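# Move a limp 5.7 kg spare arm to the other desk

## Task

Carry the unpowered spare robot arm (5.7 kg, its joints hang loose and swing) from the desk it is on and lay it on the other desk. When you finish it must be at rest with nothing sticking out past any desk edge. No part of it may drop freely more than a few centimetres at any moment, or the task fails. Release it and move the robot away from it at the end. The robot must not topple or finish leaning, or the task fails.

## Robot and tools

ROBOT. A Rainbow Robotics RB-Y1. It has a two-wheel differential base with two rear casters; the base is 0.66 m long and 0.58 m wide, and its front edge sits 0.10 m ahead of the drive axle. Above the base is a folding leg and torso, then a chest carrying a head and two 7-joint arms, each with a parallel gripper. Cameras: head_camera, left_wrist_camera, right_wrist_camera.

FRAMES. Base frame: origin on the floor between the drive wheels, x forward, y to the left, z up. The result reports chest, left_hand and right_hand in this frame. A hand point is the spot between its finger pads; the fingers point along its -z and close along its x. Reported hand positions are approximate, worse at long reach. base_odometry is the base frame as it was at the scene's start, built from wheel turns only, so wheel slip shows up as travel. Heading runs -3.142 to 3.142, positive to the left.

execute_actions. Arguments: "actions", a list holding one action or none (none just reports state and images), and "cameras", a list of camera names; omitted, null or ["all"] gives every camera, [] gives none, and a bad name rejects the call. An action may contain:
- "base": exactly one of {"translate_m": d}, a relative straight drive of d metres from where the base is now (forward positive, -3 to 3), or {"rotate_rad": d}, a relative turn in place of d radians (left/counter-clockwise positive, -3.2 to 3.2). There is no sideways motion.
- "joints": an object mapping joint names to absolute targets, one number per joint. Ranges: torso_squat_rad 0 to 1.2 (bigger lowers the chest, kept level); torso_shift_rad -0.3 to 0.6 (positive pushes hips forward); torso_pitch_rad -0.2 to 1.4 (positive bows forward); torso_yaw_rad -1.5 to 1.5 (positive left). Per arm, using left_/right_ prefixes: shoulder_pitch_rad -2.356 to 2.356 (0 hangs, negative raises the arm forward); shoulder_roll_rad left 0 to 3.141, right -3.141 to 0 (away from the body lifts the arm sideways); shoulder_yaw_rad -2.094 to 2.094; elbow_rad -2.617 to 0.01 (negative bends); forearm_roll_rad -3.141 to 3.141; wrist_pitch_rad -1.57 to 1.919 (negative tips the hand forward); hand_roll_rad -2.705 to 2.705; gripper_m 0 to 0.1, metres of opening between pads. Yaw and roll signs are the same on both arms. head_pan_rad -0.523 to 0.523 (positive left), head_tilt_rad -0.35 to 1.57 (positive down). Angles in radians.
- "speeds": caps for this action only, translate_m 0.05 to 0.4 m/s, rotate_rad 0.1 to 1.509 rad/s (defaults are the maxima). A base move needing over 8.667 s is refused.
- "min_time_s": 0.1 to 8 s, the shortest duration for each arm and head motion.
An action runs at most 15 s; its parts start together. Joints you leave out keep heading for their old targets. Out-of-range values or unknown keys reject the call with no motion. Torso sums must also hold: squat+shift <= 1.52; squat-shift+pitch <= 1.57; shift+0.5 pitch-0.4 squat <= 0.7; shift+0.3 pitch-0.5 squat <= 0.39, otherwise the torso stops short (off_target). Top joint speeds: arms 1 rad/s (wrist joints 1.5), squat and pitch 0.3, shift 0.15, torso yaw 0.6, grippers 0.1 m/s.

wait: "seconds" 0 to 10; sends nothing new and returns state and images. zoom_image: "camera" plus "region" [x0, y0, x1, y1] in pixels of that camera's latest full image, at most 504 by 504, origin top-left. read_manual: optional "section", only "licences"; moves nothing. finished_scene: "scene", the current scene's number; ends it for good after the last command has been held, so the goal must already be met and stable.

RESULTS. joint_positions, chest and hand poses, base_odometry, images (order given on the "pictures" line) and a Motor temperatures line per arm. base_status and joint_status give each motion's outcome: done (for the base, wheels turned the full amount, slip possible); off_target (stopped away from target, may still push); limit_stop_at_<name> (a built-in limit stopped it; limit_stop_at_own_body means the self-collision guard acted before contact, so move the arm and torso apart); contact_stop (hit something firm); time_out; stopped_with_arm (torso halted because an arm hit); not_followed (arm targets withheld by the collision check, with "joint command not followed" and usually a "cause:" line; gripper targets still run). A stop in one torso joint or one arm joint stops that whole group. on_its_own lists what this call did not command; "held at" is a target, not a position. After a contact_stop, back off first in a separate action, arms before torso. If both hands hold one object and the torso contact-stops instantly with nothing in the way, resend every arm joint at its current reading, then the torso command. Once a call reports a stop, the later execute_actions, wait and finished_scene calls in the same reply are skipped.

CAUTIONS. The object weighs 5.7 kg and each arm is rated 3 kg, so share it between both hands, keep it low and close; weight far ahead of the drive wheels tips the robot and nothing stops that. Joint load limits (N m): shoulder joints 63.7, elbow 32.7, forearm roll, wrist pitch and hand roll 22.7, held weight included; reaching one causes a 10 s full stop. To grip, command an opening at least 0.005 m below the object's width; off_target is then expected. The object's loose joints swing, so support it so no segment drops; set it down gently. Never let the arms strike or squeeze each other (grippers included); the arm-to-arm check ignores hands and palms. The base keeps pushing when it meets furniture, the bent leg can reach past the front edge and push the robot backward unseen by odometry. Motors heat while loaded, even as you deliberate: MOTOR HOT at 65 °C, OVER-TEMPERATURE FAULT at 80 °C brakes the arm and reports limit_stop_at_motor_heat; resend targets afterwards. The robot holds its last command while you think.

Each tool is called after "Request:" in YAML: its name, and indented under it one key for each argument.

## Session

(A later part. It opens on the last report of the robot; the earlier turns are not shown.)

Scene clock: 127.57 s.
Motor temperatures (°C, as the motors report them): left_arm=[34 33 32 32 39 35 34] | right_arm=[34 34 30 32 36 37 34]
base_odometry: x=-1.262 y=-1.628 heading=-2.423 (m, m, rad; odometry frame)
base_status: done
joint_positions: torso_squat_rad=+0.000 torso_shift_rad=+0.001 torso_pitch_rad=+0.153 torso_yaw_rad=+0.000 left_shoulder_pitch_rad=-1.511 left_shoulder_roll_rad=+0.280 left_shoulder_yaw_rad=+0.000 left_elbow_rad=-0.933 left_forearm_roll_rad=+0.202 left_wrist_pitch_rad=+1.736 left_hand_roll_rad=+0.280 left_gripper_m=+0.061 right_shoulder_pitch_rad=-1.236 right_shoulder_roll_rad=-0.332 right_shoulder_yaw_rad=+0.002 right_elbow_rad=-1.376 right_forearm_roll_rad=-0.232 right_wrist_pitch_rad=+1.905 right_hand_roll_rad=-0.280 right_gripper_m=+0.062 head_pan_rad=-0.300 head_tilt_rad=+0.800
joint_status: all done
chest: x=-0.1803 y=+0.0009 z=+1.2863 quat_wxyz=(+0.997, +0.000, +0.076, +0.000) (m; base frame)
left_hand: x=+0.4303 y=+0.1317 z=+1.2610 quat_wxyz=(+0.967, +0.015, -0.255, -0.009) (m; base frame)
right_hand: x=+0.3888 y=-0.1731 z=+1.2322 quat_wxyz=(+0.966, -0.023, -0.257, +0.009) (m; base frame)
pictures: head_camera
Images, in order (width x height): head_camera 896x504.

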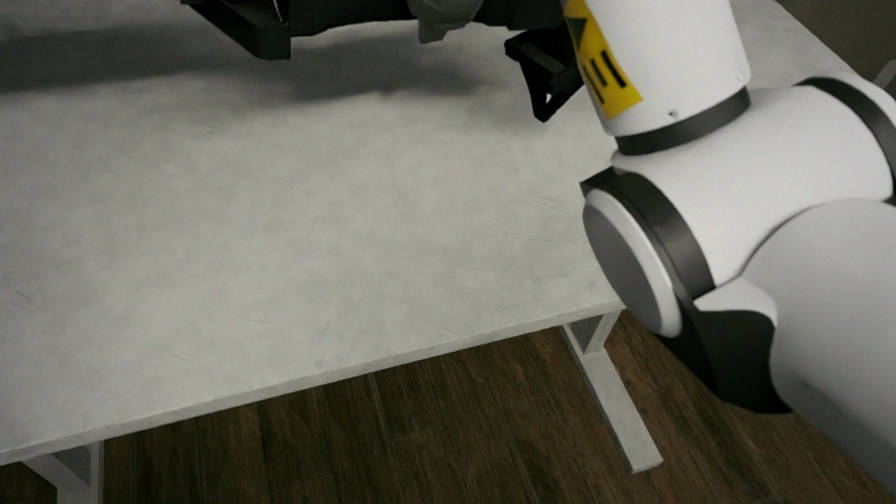

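Request:
execute_actions:
  actions:
    - {"joints": {"torso_pitch_rad": 0.225, "left_wrist_pitch_rad": 1.696, "right_wrist_pitch_rad": 1.865}, "min_time_s": 0.6}
  cameras: []

Request:
execute_actions:
  actions:
    - {"joints": {"torso_pitch_rad": 0.3, "left_wrist_pitch_rad": 1.656, "right_wrist_pitch_rad": 1.825, "head_tilt_rad": 0.6}, "min_time_s": 0.6}
  cameras: ["head_camera"]

Scene clock: 140.40 s.
Motor temperatures (°C, as the motors report them): left_arm=[34 34 32 32 39 35 34] | right_arm=[34 34 30 32 36 37 34]
base_odometry: x=-1.262 y=-1.628 heading=-2.423 (m, m, rad; odometry frame)
base_status: not commanded
joint_positions: torso_squat_rad=+0.000 torso_shift_rad=+0.001 torso_pitch_rad=+0.228 torso_yaw_rad=+0.000 left_shoulder_pitch_rad=-1.511 left_shoulder_roll_rad=+0.282 left_shoulder_yaw_rad=+0.000 left_elbow_rad=-0.932 left_forearm_roll_rad=+0.201 left_wrist_pitch_rad=+1.697 left_hand_roll_rad=+0.280 left_gripper_m=+0.061 right_shoulder_pitch_rad=-1.235 right_shoulder_roll_rad=-0.334 right_shoulder_yaw_rad=+0.001 right_elbow_rad=-1.375 right_forearm_roll_rad=-0.231 right_wrist_pitch_rad=+1.866 right_hand_roll_rad=-0.280 right_gripper_m=+0.062 head_pan_rad=-0.300 head_tilt_rad=+0.800
joint_status: all done
chest: x=-0.1575 y=+0.0009 z=+1.2819 quat_wxyz=(+0.994, +0.000, +0.114, +0.000) (m; base frame)
left_hand: x=+0.4576 y=+0.1307 z=+1.2146 quat_wxyz=(+0.971, +0.010, -0.237, -0.010) (m; base frame)
right_hand: x=+0.4138 y=-0.1720 z=+1.1888 quat_wxyz=(+0.971, -0.018, -0.239, +0.010) (m; base frame)
pictures: none
No camera images: the call's "cameras" was empty. Leave "cameras" out to get every camera's image.

Scene clock: 141.40 s.
Motor temperatures (°C, as the motors report them): left_arm=[34 34 32 32 39 35 34] | right_arm=[34 34 30 32 36 37 34]
base_odometry: x=-1.262 y=-1.628 heading=-2.423 (m, m, rad; odometry frame)
base_status: not commanded
joint_positions: torso_squat_rad=+0.000 torso_shift_rad=+0.001 torso_pitch_rad=+0.301 torso_yaw_rad=+0.000 left_shoulder_pitch_rad=-1.508 left_shoulder_roll_rad=+0.286 left_shoulder_yaw_rad=+0.000 left_elbow_rad=-0.931 left_forearm_roll_rad=+0.199 left_wrist_pitch_rad=+1.657 left_hand_roll_rad=+0.280 left_gripper_m=+0.059 right_shoulder_pitch_rad=-1.239 right_shoulder_roll_rad=-0.338 right_shoulder_yaw_rad=+0.000 right_elbow_rad=-1.378 right_forearm_roll_rad=-0.229 right_wrist_pitch_rad=+1.825 right_hand_roll_rad=-0.280 right_gripper_m=+0.060 head_pan_rad=-0.300 head_tilt_rad=+0.600
joint_status: all done
chest: x=-0.1358 y=+0.0012 z=+1.2760 quat_wxyz=(+0.989, -0.001, +0.150, +0.000) (m; base frame)
left_hand: x=+0.4808 y=+0.1316 z=+1.1657 quat_wxyz=(+0.976, +0.006, -0.218, -0.009) (m; base frame)
right_hand: x=+0.4367 y=-0.1705 z=+1.1486 quat_wxyz=(+0.974, -0.014, -0.226, +0.011) (m; base frame)
pictures: head_camera
Images, in order (width x height): head_camera 896x504.

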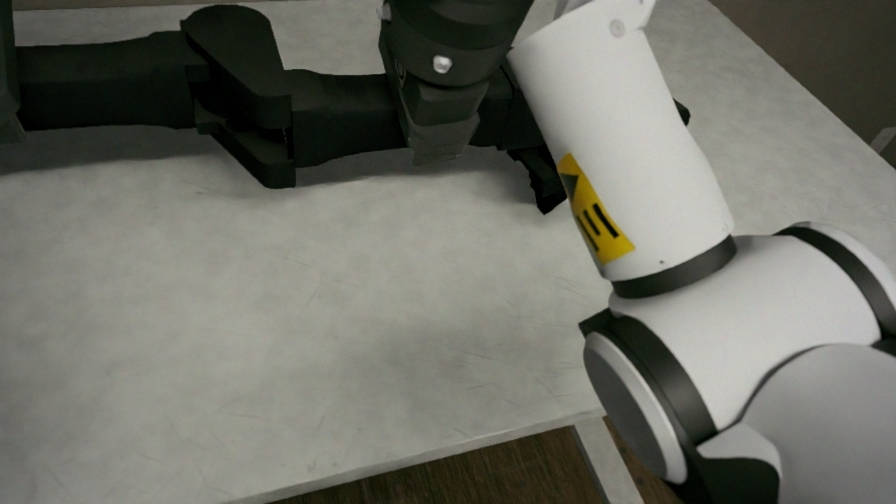

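Request:
execute_actions:
  actions:
    - {"base": {"translate_m": 0.05}, "speeds": {"translate_m": 0.06}}
  cameras: ["head_camera"]

Scene clock: 147.60 s.
Motor temperatures (°C, as the motors report them): left_arm=[34 33 32 33 39 35 34] | right_arm=[34 33 30 32 36 37 34]
base_odometry: x=-1.300 y=-1.661 heading=-2.423 (m, m, rad; odometry frame)
base_status: done
joint_positions: torso_squat_rad=+0.000 torso_shift_rad=+0.001 torso_pitch_rad=+0.301 torso_yaw_rad=+0.000 left_shoulder_pitch_rad=-1.508 left_shoulder_roll_rad=+0.286 left_shoulder_yaw_rad=+0.000 left_elbow_rad=-0.931 left_forearm_roll_rad=+0.199 left_wrist_pitch_rad=+1.657 left_hand_roll_rad=+0.280 left_gripper_m=+0.059 right_shoulder_pitch_rad=-1.239 right_shoulder_roll_rad=-0.339 right_shoulder_yaw_rad=-0.001 right_elbow_rad=-1.378 right_forearm_roll_rad=-0.229 right_wrist_pitch_rad=+1.825 right_hand_roll_rad=-0.280 right_gripper_m=+0.060 head_pan_rad=-0.300 head_tilt_rad=+0.600
joint_status: not commanded
chest: x=-0.1358 y=+0.0011 z=+1.2760 quat_wxyz=(+0.989, -0.001, +0.150, +0.000) (m; base frame)
left_hand: x=+0.4808 y=+0.1316 z=+1.1656 quat_wxyz=(+0.976, +0.006, -0.218, -0.009) (m; base frame)
right_hand: x=+0.4369 y=-0.1708 z=+1.1490 quat_wxyz=(+0.974, -0.014, -0.227, +0.011) (m; base frame)
pictures: head_camera
Images, in order (width x height): head_camera 896x504.

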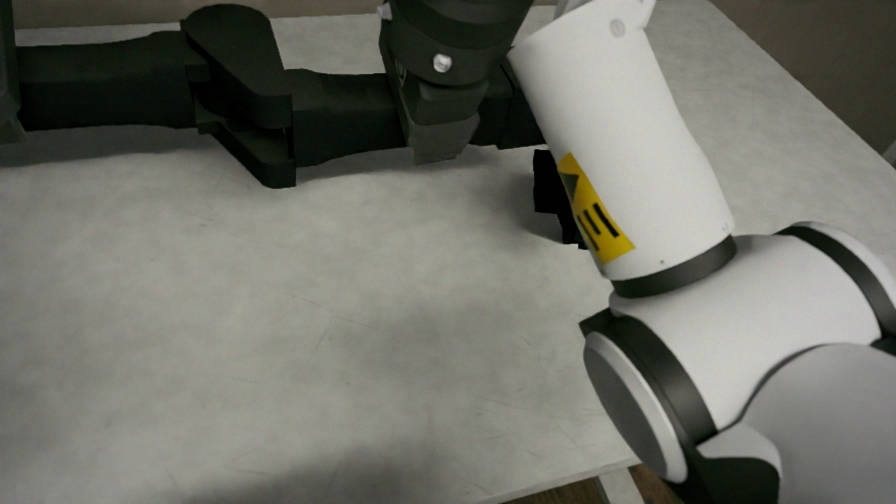

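Request:
execute_actions:
  actions:
    - {"joints": {"torso_squat_rad": 0.25, "head_pan_rad": -0.5, "head_tilt_rad": 0.5}}
  cameras: ["head_camera"]

Scene clock: 153.20 s.
Motor temperatures (°C, as the motors report them): left_arm=[35 33 32 33 38 35 34] | right_arm=[34 33 30 32 36 37 34]
base_odometry: x=-1.300 y=-1.661 heading=-2.423 (m, m, rad; odometry frame)
base_status: not commanded
joint_positions: torso_squat_rad=+0.250 torso_shift_rad=+0.000 torso_pitch_rad=+0.300 torso_yaw_rad=+0.000 left_shoulder_pitch_rad=-1.513 left_shoulder_roll_rad=+0.285 left_shoulder_yaw_rad=+0.000 left_elbow_rad=-0.934 left_forearm_roll_rad=+0.200 left_wrist_pitch_rad=+1.656 left_hand_roll_rad=+0.280 left_gripper_m=+0.030 right_shoulder_pitch_rad=-1.239 right_shoulder_roll_rad=-0.337 right_shoulder_yaw_rad=+0.000 right_elbow_rad=-1.378 right_forearm_roll_rad=-0.230 right_wrist_pitch_rad=+1.825 right_hand_roll_rad=-0.280 right_gripper_m=+0.057 head_pan_rad=-0.500 head_tilt_rad=+0.500
joint_status: all done
on_its_own: left_gripper_m moved -0.029 to your old target +0.030
chest: x=-0.1364 y=+0.0010 z=+1.2543 quat_wxyz=(+0.989, -0.001, +0.150, +0.000) (m; base frame)
left_hand: x=+0.4811 y=+0.1290 z=+1.1483 quat_wxyz=(+0.975, +0.005, -0.223, -0.011) (m; base frame)
right_hand: x=+0.4361 y=-0.1698 z=+1.1274 quat_wxyz=(+0.974, -0.013, -0.227, +0.011) (m; base frame)
pictures: head_camera
Images, in order (width x height): head_camera 896x504.

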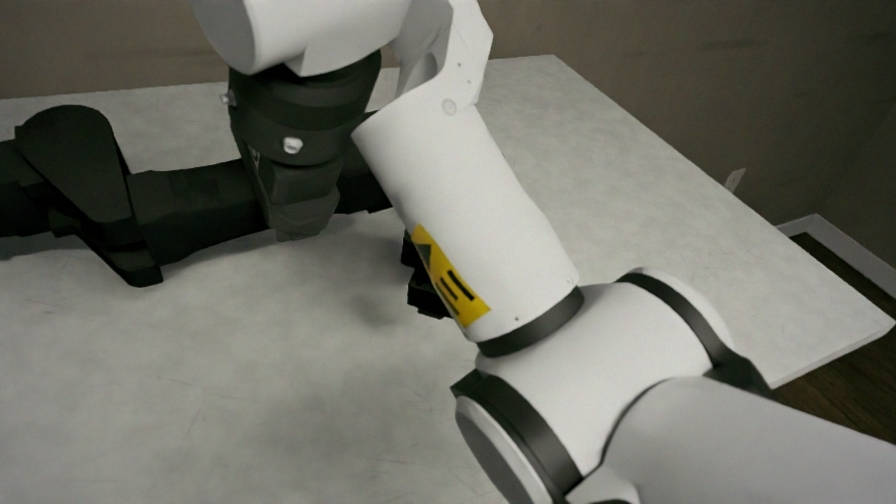

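Request:
execute_actions:
  actions:
    - {"joints": {"head_pan_rad": 0.0, "head_tilt_rad": 0.5, "left_gripper_m": 0.1}}

Scene clock: 163.47 s.
Motor temperatures (°C, as the motors report them): left_arm=[34 33 32 33 38 35 34] | right_arm=[34 33 30 32 35 37 34]
base_odometry: x=-1.300 y=-1.661 heading=-2.423 (m, m, rad; odometry frame)
base_status: not commanded
joint_positions: torso_squat_rad=+0.250 torso_shift_rad=+0.000 torso_pitch_rad=+0.300 torso_yaw_rad=+0.000 left_shoulder_pitch_rad=-1.513 left_shoulder_roll_rad=+0.285 left_shoulder_yaw_rad=+0.000 left_elbow_rad=-0.934 left_forearm_roll_rad=+0.200 left_wrist_pitch_rad=+1.656 left_hand_roll_rad=+0.280 left_gripper_m=+0.099 right_shoulder_pitch_rad=-1.239 right_shoulder_roll_rad=-0.337 right_shoulder_yaw_rad=+0.000 right_elbow_rad=-1.378 right_forearm_roll_rad=-0.230 right_wrist_pitch_rad=+1.825 right_hand_roll_rad=-0.280 right_gripper_m=+0.057 head_pan_rad=+0.000 head_tilt_rad=+0.500
joint_status: all done
chest: x=-0.1364 y=+0.0009 z=+1.2543 quat_wxyz=(+0.989, -0.001, +0.150, +0.000) (m; base frame)
left_hand: x=+0.4811 y=+0.1290 z=+1.1484 quat_wxyz=(+0.975, +0.005, -0.223, -0.011) (m; base frame)
right_hand: x=+0.4361 y=-0.1698 z=+1.1274 quat_wxyz=(+0.974, -0.013, -0.227, +0.011) (m; base frame)
pictures: head_camera, left_wrist_camera, right_wrist_camera
Images, in order (width x height): head_camera 896x504, left_wrist_camera 644x364, right_wrist_camera 644x364.

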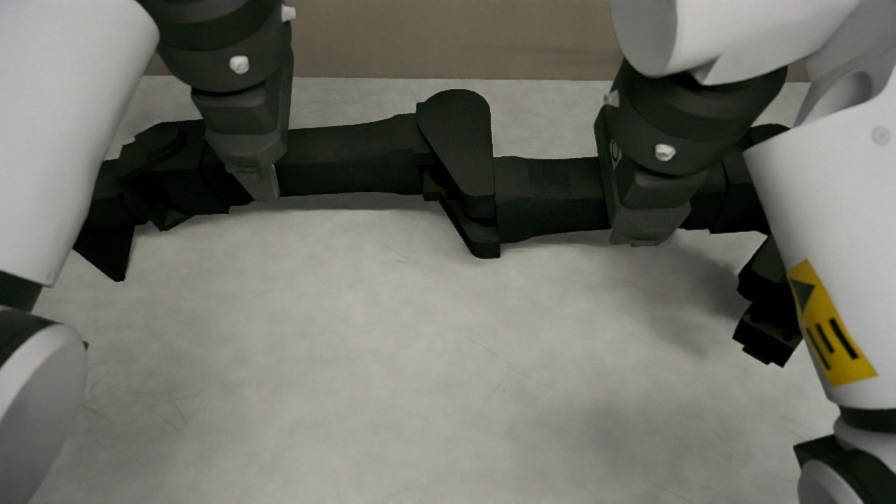

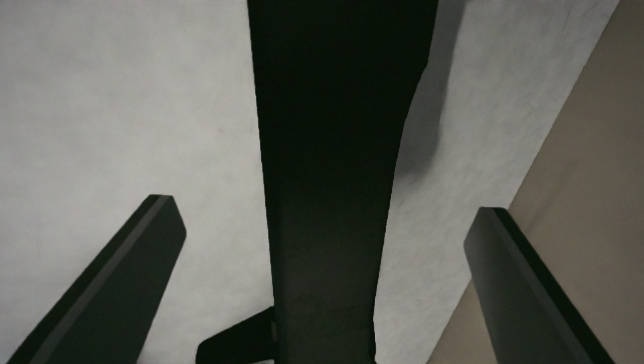

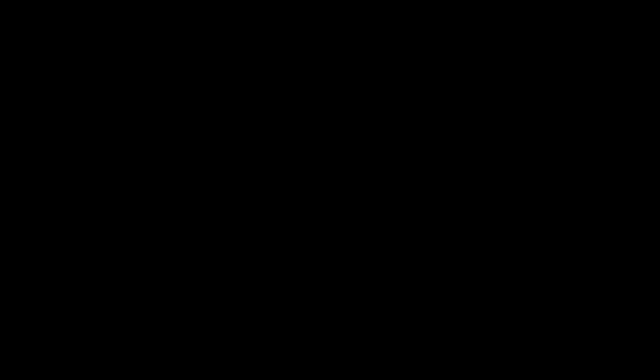

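Request:
execute_actions:
  actions:
    - {"base": {"translate_m": 0.06}, "speeds": {"translate_m": 0.06}, "joints": {"head_pan_rad": -0.25}}
  cameras: ["head_camera"]

Scene clock: 184.57 s.
Motor temperatures (°C, as the motors report them): left_arm=[34 33 32 32 37 35 34] | right_arm=[33 33 30 32 35 37 35]
base_odometry: x=-1.345 y=-1.700 heading=-2.423 (m, m, rad; odometry frame)
base_status: done
joint_positions: torso_squat_rad=+0.250 torso_shift_rad=+0.000 torso_pitch_rad=+0.301 torso_yaw_rad=+0.000 left_shoulder_pitch_rad=-1.513 left_shoulder_roll_rad=+0.285 left_shoulder_yaw_rad=+0.000 left_elbow_rad=-0.934 left_forearm_roll_rad=+0.200 left_wrist_pitch_rad=+1.656 left_hand_roll_rad=+0.280 left_gripper_m=+0.099 right_shoulder_pitch_rad=-1.235 right_shoulder_roll_rad=-0.336 right_shoulder_yaw_rad=+0.001 right_elbow_rad=-1.376 right_forearm_roll_rad=-0.230 right_wrist_pitch_rad=+1.826 right_hand_roll_rad=-0.280 right_gripper_m=+0.059 head_pan_rad=-0.250 head_tilt_rad=+0.500
joint_status: all done
chest: x=-0.1359 y=+0.0009 z=+1.2543 quat_wxyz=(+0.989, -0.001, +0.150, +0.000) (m; base frame)
left_hand: x=+0.4816 y=+0.1289 z=+1.1478 quat_wxyz=(+0.975, +0.005, -0.222, -0.011) (m; base frame)
right_hand: x=+0.4354 y=-0.1699 z=+1.1239 quat_wxyz=(+0.975, -0.013, -0.223, +0.012) (m; base frame)
pictures: head_camera
Images, in order (width x height): head_camera 896x504.

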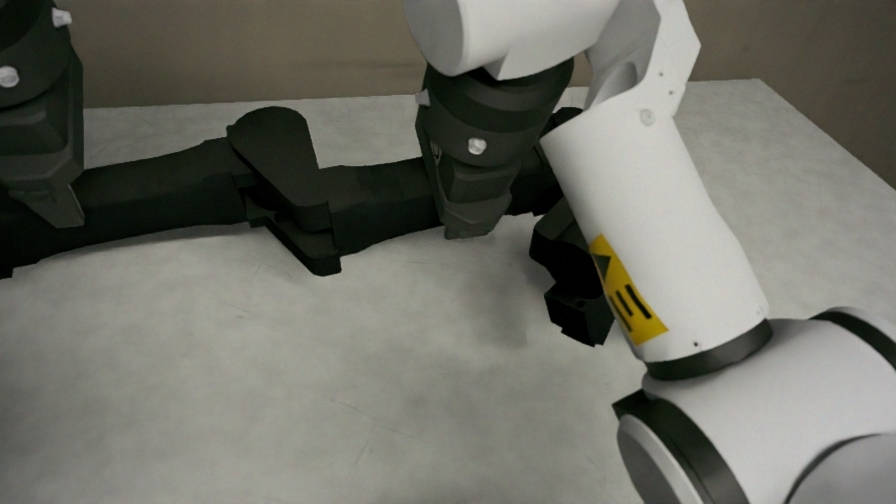

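Request:
execute_actions:
  actions:
    - {"joints": {"torso_squat_rad": 0.4, "left_shoulder_pitch_rad": -1.85, "left_elbow_rad": -1.1}}
  cameras: ["head_camera"]

Scene clock: 191.23 s.
Motor temperatures (°C, as the motors report them): left_arm=[34 33 32 32 37 35 34] | right_arm=[34 33 30 32 35 37 35]
base_odometry: x=-1.345 y=-1.700 heading=-2.423 (m, m, rad; odometry frame)
base_status: not commanded
joint_positions: torso_squat_rad=+0.400 torso_shift_rad=+0.001 torso_pitch_rad=+0.301 torso_yaw_rad=+0.000 left_shoulder_pitch_rad=-1.850 left_shoulder_roll_rad=+0.285 left_shoulder_yaw_rad=+0.000 left_elbow_rad=-1.100 left_forearm_roll_rad=+0.200 left_wrist_pitch_rad=+1.656 left_hand_roll_rad=+0.280 left_gripper_m=+0.099 right_shoulder_pitch_rad=-1.235 right_shoulder_roll_rad=-0.336 right_shoulder_yaw_rad=+0.001 right_elbow_rad=-1.375 right_forearm_roll_rad=-0.230 right_wrist_pitch_rad=+1.826 right_hand_roll_rad=-0.280 right_gripper_m=+0.058 head_pan_rad=-0.250 head_tilt_rad=+0.500
joint_status: all done
chest: x=-0.1358 y=+0.0007 z=+1.2208 quat_wxyz=(+0.989, +0.000, +0.150, +0.000) (m; base frame)
left_hand: x=+0.4841 y=+0.0422 z=+1.3652 quat_wxyz=(+0.891, -0.040, -0.444, -0.081) (m; base frame)
right_hand: x=+0.4354 y=-0.1706 z=+1.0896 quat_wxyz=(+0.975, -0.013, -0.222, +0.011) (m; base frame)
pictures: head_camera
Images, in order (width x height): head_camera 896x504.

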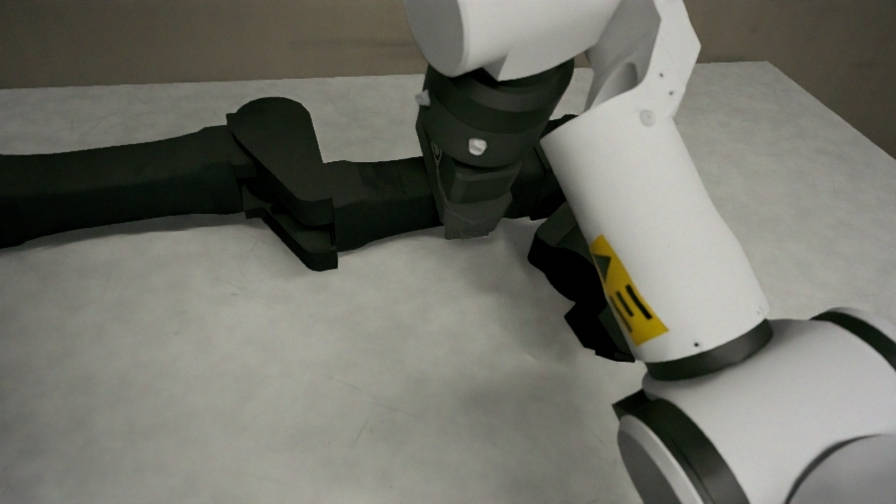

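Request:
execute_actions:
  actions:
    - {"joints": {"torso_squat_rad": 0.52}}
  cameras: ["head_camera"]

Scene clock: 196.50 s.
Motor temperatures (°C, as the motors report them): left_arm=[34 33 32 32 37 35 34] | right_arm=[34 33 30 32 35 37 35]
base_odometry: x=-1.345 y=-1.700 heading=-2.423 (m, m, rad; odometry frame)
base_status: not commanded
joint_positions: torso_squat_rad=+0.520 torso_shift_rad=+0.000 torso_pitch_rad=+0.301 torso_yaw_rad=+0.000 left_shoulder_pitch_rad=-1.850 left_shoulder_roll_rad=+0.285 left_shoulder_yaw_rad=+0.000 left_elbow_rad=-1.100 left_forearm_roll_rad=+0.200 left_wrist_pitch_rad=+1.656 left_hand_roll_rad=+0.280 left_gripper_m=+0.099 right_shoulder_pitch_rad=-1.235 right_shoulder_roll_rad=-0.336 right_shoulder_yaw_rad=+0.000 right_elbow_rad=-1.376 right_forearm_roll_rad=-0.230 right_wrist_pitch_rad=+1.825 right_hand_roll_rad=-0.280 right_gripper_m=+0.057 head_pan_rad=-0.250 head_tilt_rad=+0.500
joint_status: all done
chest: x=-0.1359 y=+0.0006 z=+1.1835 quat_wxyz=(+0.989, +0.000, +0.150, +0.000) (m; base frame)
left_hand: x=+0.4840 y=+0.0422 z=+1.3280 quat_wxyz=(+0.891, -0.040, -0.444, -0.081) (m; base frame)
right_hand: x=+0.4354 y=-0.1706 z=+1.0530 quat_wxyz=(+0.975, -0.013, -0.223, +0.011) (m; base frame)
pictures: head_camera
Images, in order (width x height): head_camera 896x504.

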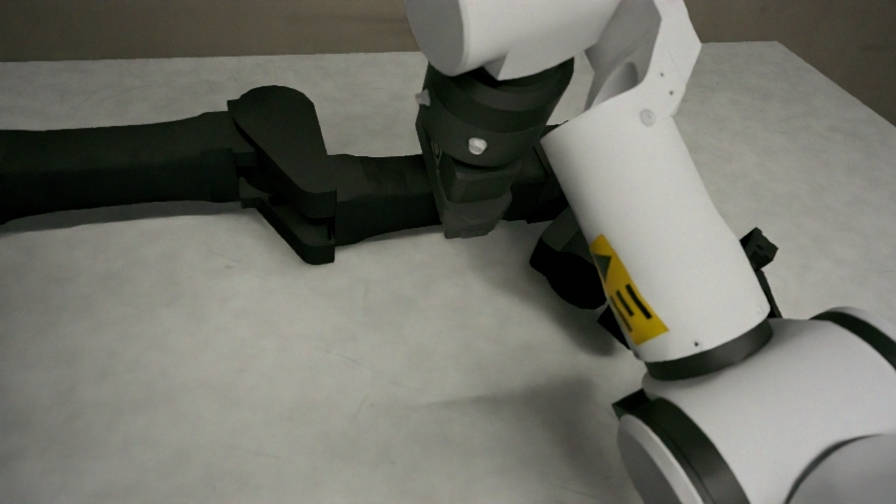

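Request:
execute_actions:
  actions:
    - {"joints": {"torso_squat_rad": 0.6}}
  cameras: ["head_camera"]

Scene clock: 200.70 s.
Motor temperatures (°C, as the motors report them): left_arm=[34 33 32 32 37 35 34] | right_arm=[34 33 30 32 35 37 35]
base_odometry: x=-1.345 y=-1.700 heading=-2.423 (m, m, rad; odometry frame)
base_status: not commanded
joint_positions: torso_squat_rad=+0.600 torso_shift_rad=+0.001 torso_pitch_rad=+0.301 torso_yaw_rad=+0.000 left_shoulder_pitch_rad=-1.850 left_shoulder_roll_rad=+0.285 left_shoulder_yaw_rad=+0.000 left_elbow_rad=-1.100 left_forearm_roll_rad=+0.200 left_wrist_pitch_rad=+1.656 left_hand_roll_rad=+0.280 left_gripper_m=+0.099 right_shoulder_pitch_rad=-1.235 right_shoulder_roll_rad=-0.336 right_shoulder_yaw_rad=+0.000 right_elbow_rad=-1.376 right_forearm_roll_rad=-0.230 right_wrist_pitch_rad=+1.825 right_hand_roll_rad=-0.280 right_gripper_m=+0.057 head_pan_rad=-0.250 head_tilt_rad=+0.500
joint_status: all done
chest: x=-0.1359 y=+0.0006 z=+1.1538 quat_wxyz=(+0.989, +0.000, +0.150, +0.000) (m; base frame)
left_hand: x=+0.4840 y=+0.0422 z=+1.2982 quat_wxyz=(+0.891, -0.040, -0.444, -0.081) (m; base frame)
right_hand: x=+0.4355 y=-0.1706 z=+1.0233 quat_wxyz=(+0.975, -0.013, -0.223, +0.011) (m; base frame)
pictures: head_camera
Images, in order (width x height): head_camera 896x504.

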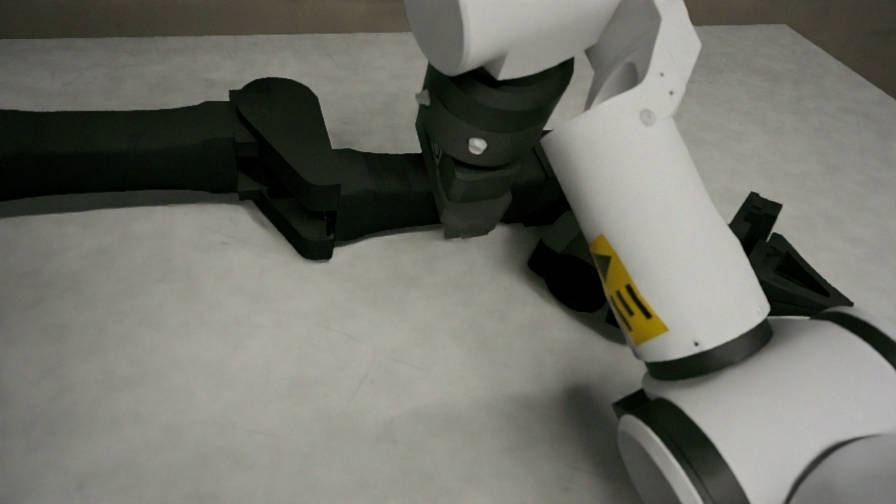

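Request:
execute_actions:
  actions:
    - {"joints": {"torso_squat_rad": 0.66}}
  cameras: ["head_camera"]

Scene clock: 204.10 s.
Motor temperatures (°C, as the motors report them): left_arm=[34 33 32 32 37 35 34] | right_arm=[34 33 30 32 35 37 35]
base_odometry: x=-1.345 y=-1.700 heading=-2.423 (m, m, rad; odometry frame)
base_status: not commanded
joint_positions: torso_squat_rad=+0.654 torso_shift_rad=-0.001 torso_pitch_rad=+0.297 torso_yaw_rad=-0.001 left_shoulder_pitch_rad=-1.850 left_shoulder_roll_rad=+0.285 left_shoulder_yaw_rad=+0.000 left_elbow_rad=-1.100 left_forearm_roll_rad=+0.200 left_wrist_pitch_rad=+1.656 left_hand_roll_rad=+0.280 left_gripper_m=+0.099 right_shoulder_pitch_rad=-1.243 right_shoulder_roll_rad=-0.339 right_shoulder_yaw_rad=-0.001 right_elbow_rad=-1.380 right_forearm_roll_rad=-0.230 right_wrist_pitch_rad=+1.824 right_hand_roll_rad=-0.280 right_gripper_m=+0.059 head_pan_rad=-0.250 head_tilt_rad=+0.500
joint_status: torso_squat_rad contact_stop (moved +0.054 of +0.060)
chest: x=-0.1380 y=+0.0008 z=+1.1320 quat_wxyz=(+0.989, -0.001, +0.148, +0.000) (m; base frame)
left_hand: x=+0.4813 y=+0.0425 z=+1.2792 quat_wxyz=(+0.890, -0.040, -0.446, -0.081) (m; base frame)
right_hand: x=+0.4361 y=-0.1702 z=+1.0102 quat_wxyz=(+0.973, -0.013, -0.232, +0.011) (m; base frame)
pictures: head_camera
Images, in order (width x height): head_camera 896x504.

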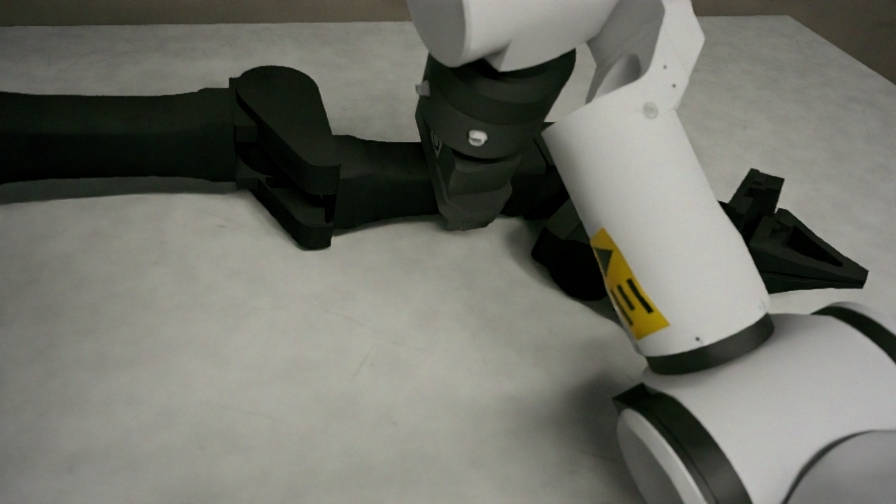

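Request:
execute_actions:
  actions:
    - {"joints": {"right_gripper_m": 0.1, "torso_squat_rad": 0.63, "torso_pitch_rad": 0.3, "torso_shift_rad": 0.0, "torso_yaw_rad": 0.0}}
  cameras: []

Request:
execute_actions:
  actions:
    - {"joints": {"torso_squat_rad": 0.3}}
  cameras: []

Request:
execute_actions:
  actions:
    - {"base": {"translate_m": -0.8}, "joints": {"head_tilt_rad": 0.2, "head_pan_rad": 0.0}}
  cameras: []

Request:
execute_actions:
  actions:
    - {"joints": {"left_shoulder_pitch_rad": -0.3, "left_elbow_rad": -0.3, "left_wrist_pitch_rad": 0.3, "right_shoulder_pitch_rad": -0.3, "right_elbow_rad": -0.3, "right_wrist_pitch_rad": 0.3}}
  cameras: ["head_camera"]

Scene clock: 212.30 s.
Motor temperatures (°C, as the motors report them): left_arm=[34 32 32 32 37 35 34] | right_arm=[34 33 30 32 35 37 35]
base_odometry: x=-1.345 y=-1.700 heading=-2.423 (m, m, rad; odometry frame)
base_status: not commanded
joint_positions: torso_squat_rad=+0.630 torso_shift_rad=+0.000 torso_pitch_rad=+0.300 torso_yaw_rad=+0.000 left_shoulder_pitch_rad=-1.850 left_shoulder_roll_rad=+0.285 left_shoulder_yaw_rad=+0.000 left_elbow_rad=-1.100 left_forearm_roll_rad=+0.200 left_wrist_pitch_rad=+1.656 left_hand_roll_rad=+0.280 left_gripper_m=+0.099 right_shoulder_pitch_rad=-1.238 right_shoulder_roll_rad=-0.337 right_shoulder_yaw_rad=+0.000 right_elbow_rad=-1.378 right_forearm_roll_rad=-0.230 right_wrist_pitch_rad=+1.825 right_hand_roll_rad=-0.280 right_gripper_m=+0.100 head_pan_rad=-0.250 head_tilt_rad=+0.500
joint_status: all done
chest: x=-0.1365 y=+0.0008 z=+1.1417 quat_wxyz=(+0.989, -0.001, +0.149, +0.000) (m; base frame)
left_hand: x=+0.4832 y=+0.0427 z=+1.2868 quat_wxyz=(+0.891, -0.040, -0.445, -0.081) (m; base frame)
right_hand: x=+0.4359 y=-0.1698 z=+1.0143 quat_wxyz=(+0.974, -0.013, -0.226, +0.012) (m; base frame)
pictures: none
No camera images: the call's "cameras" was empty. Leave "cameras" out to get every camera's image.

Scene clock: 214.17 s.
Motor temperatures (°C, as the motors report them): left_arm=[33 32 32 32 37 35 34] | right_arm=[34 33 30 32 35 37 35]
base_odometry: x=-1.345 y=-1.700 heading=-2.423 (m, m, rad; odometry frame)
base_status: not commanded
joint_positions: torso_squat_rad=+0.300 torso_shift_rad=+0.000 torso_pitch_rad=+0.300 torso_yaw_rad=+0.000 left_shoulder_pitch_rad=-1.850 left_shoulder_roll_rad=+0.285 left_shoulder_yaw_rad=+0.000 left_elbow_rad=-1.100 left_forearm_roll_rad=+0.200 left_wrist_pitch_rad=+1.656 left_hand_roll_rad=+0.280 left_gripper_m=+0.099 right_shoulder_pitch_rad=-1.238 right_shoulder_roll_rad=-0.337 right_shoulder_yaw_rad=+0.000 right_elbow_rad=-1.378 right_forearm_roll_rad=-0.230 right_wrist_pitch_rad=+1.825 right_hand_roll_rad=-0.280 right_gripper_m=+0.100 head_pan_rad=-0.250 head_tilt_rad=+0.500
joint_status: all done
chest: x=-0.1365 y=+0.0009 z=+1.2448 quat_wxyz=(+0.989, -0.001, +0.149, +0.000) (m; base frame)
left_hand: x=+0.4832 y=+0.0428 z=+1.3899 quat_wxyz=(+0.891, -0.040, -0.445, -0.081) (m; base frame)
right_hand: x=+0.4359 y=-0.1697 z=+1.1174 quat_wxyz=(+0.974, -0.013, -0.226, +0.012) (m; base frame)
pictures: none
No camera images: the call's "cameras" was empty. Leave "cameras" out to get every camera's image.

Scene clock: 217.53 s.
Motor temperatures (°C, as the motors report them): left_arm=[33 32 32 32 37 35 34] | right_arm=[34 33 30 32 35 37 35]
base_odometry: x=-0.743 y=-1.173 heading=-2.422 (m, m, rad; odometry frame)
base_status: done
joint_positions: torso_squat_rad=+0.300 torso_shift_rad=+0.000 torso_pitch_rad=+0.300 torso_yaw_rad=+0.000 left_shoulder_pitch_rad=-1.850 left_shoulder_roll_rad=+0.285 left_shoulder_yaw_rad=+0.000 left_elbow_rad=-1.100 left_forearm_roll_rad=+0.200 left_wrist_pitch_rad=+1.656 left_hand_roll_rad=+0.280 left_gripper_m=+0.099 right_shoulder_pitch_rad=-1.238 right_shoulder_roll_rad=-0.337 right_shoulder_yaw_rad=+0.000 right_elbow_rad=-1.378 right_forearm_roll_rad=-0.230 right_wrist_pitch_rad=+1.825 right_hand_roll_rad=-0.280 right_gripper_m=+0.100 head_pan_rad=+0.000 head_tilt_rad=+0.200
joint_status: all done
chest: x=-0.1366 y=+0.0009 z=+1.2448 quat_wxyz=(+0.989, -0.001, +0.149, +0.000) (m; base frame)
left_hand: x=+0.4831 y=+0.0428 z=+1.3900 quat_wxyz=(+0.891, -0.040, -0.445, -0.081) (m; base frame)
right_hand: x=+0.4359 y=-0.1697 z=+1.1176 quat_wxyz=(+0.974, -0.013, -0.226, +0.012) (m; base frame)
pictures: none
No camera images: the call's "cameras" was empty. Leave "cameras" out to get every camera's image.

Scene clock: 219.73 s.
Motor temperatures (°C, as the motors report them): left_arm=[33 32 32 32 37 35 34] | right_arm=[33 33 30 32 35 37 35]
base_odometry: x=-0.743 y=-1.173 heading=-2.422 (m, m, rad; odometry frame)
base_status: not commanded
joint_positions: torso_squat_rad=+0.300 torso_shift_rad=+0.000 torso_pitch_rad=+0.300 torso_yaw_rad=+0.000 left_shoulder_pitch_rad=-0.300 left_shoulder_roll_rad=+0.285 left_shoulder_yaw_rad=+0.000 left_elbow_rad=-0.300 left_forearm_roll_rad=+0.200 left_wrist_pitch_rad=+0.300 left_hand_roll_rad=+0.280 left_gripper_m=+0.099 right_shoulder_pitch_rad=-0.300 right_shoulder_roll_rad=-0.337 right_shoulder_yaw_rad=+0.000 right_elbow_rad=-0.300 right_forearm_roll_rad=-0.230 right_wrist_pitch_rad=+0.300 right_hand_roll_rad=-0.280 right_gripper_m=+0.100 head_pan_rad=+0.000 head_tilt_rad=+0.200
joint_status: all done
chest: x=-0.1366 y=+0.0009 z=+1.2448 quat_wxyz=(+0.989, -0.001, +0.149, +0.000) (m; base frame)
left_hand: x=-0.0288 y=+0.4014 z=+0.5834 quat_wxyz=(+0.978, +0.102, -0.024, +0.182) (m; base frame)
right_hand: x=-0.0244 y=-0.4367 z=+0.5946 quat_wxyz=(+0.973, -0.123, -0.033, -0.195) (m; base frame)
pictures: head_camera
Images, in order (width x height): head_camera 896x504.

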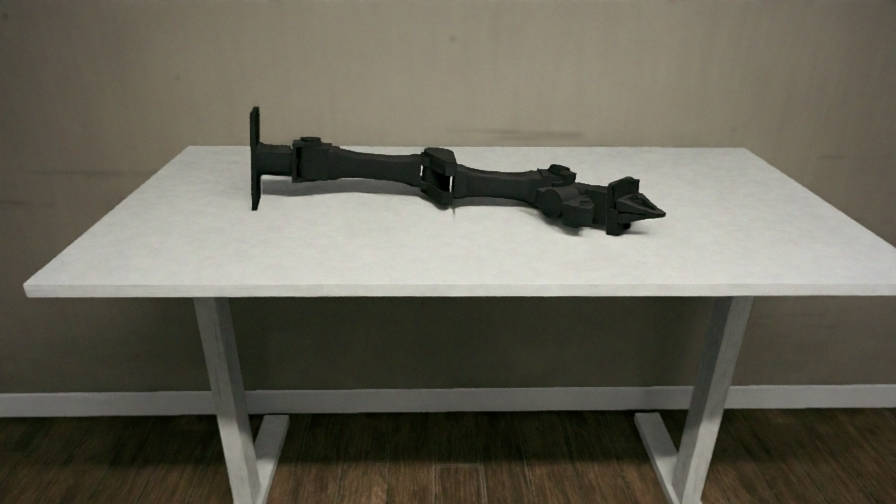

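Request:
finished_scene:
  scene: 2

The scene is finished: the task was done.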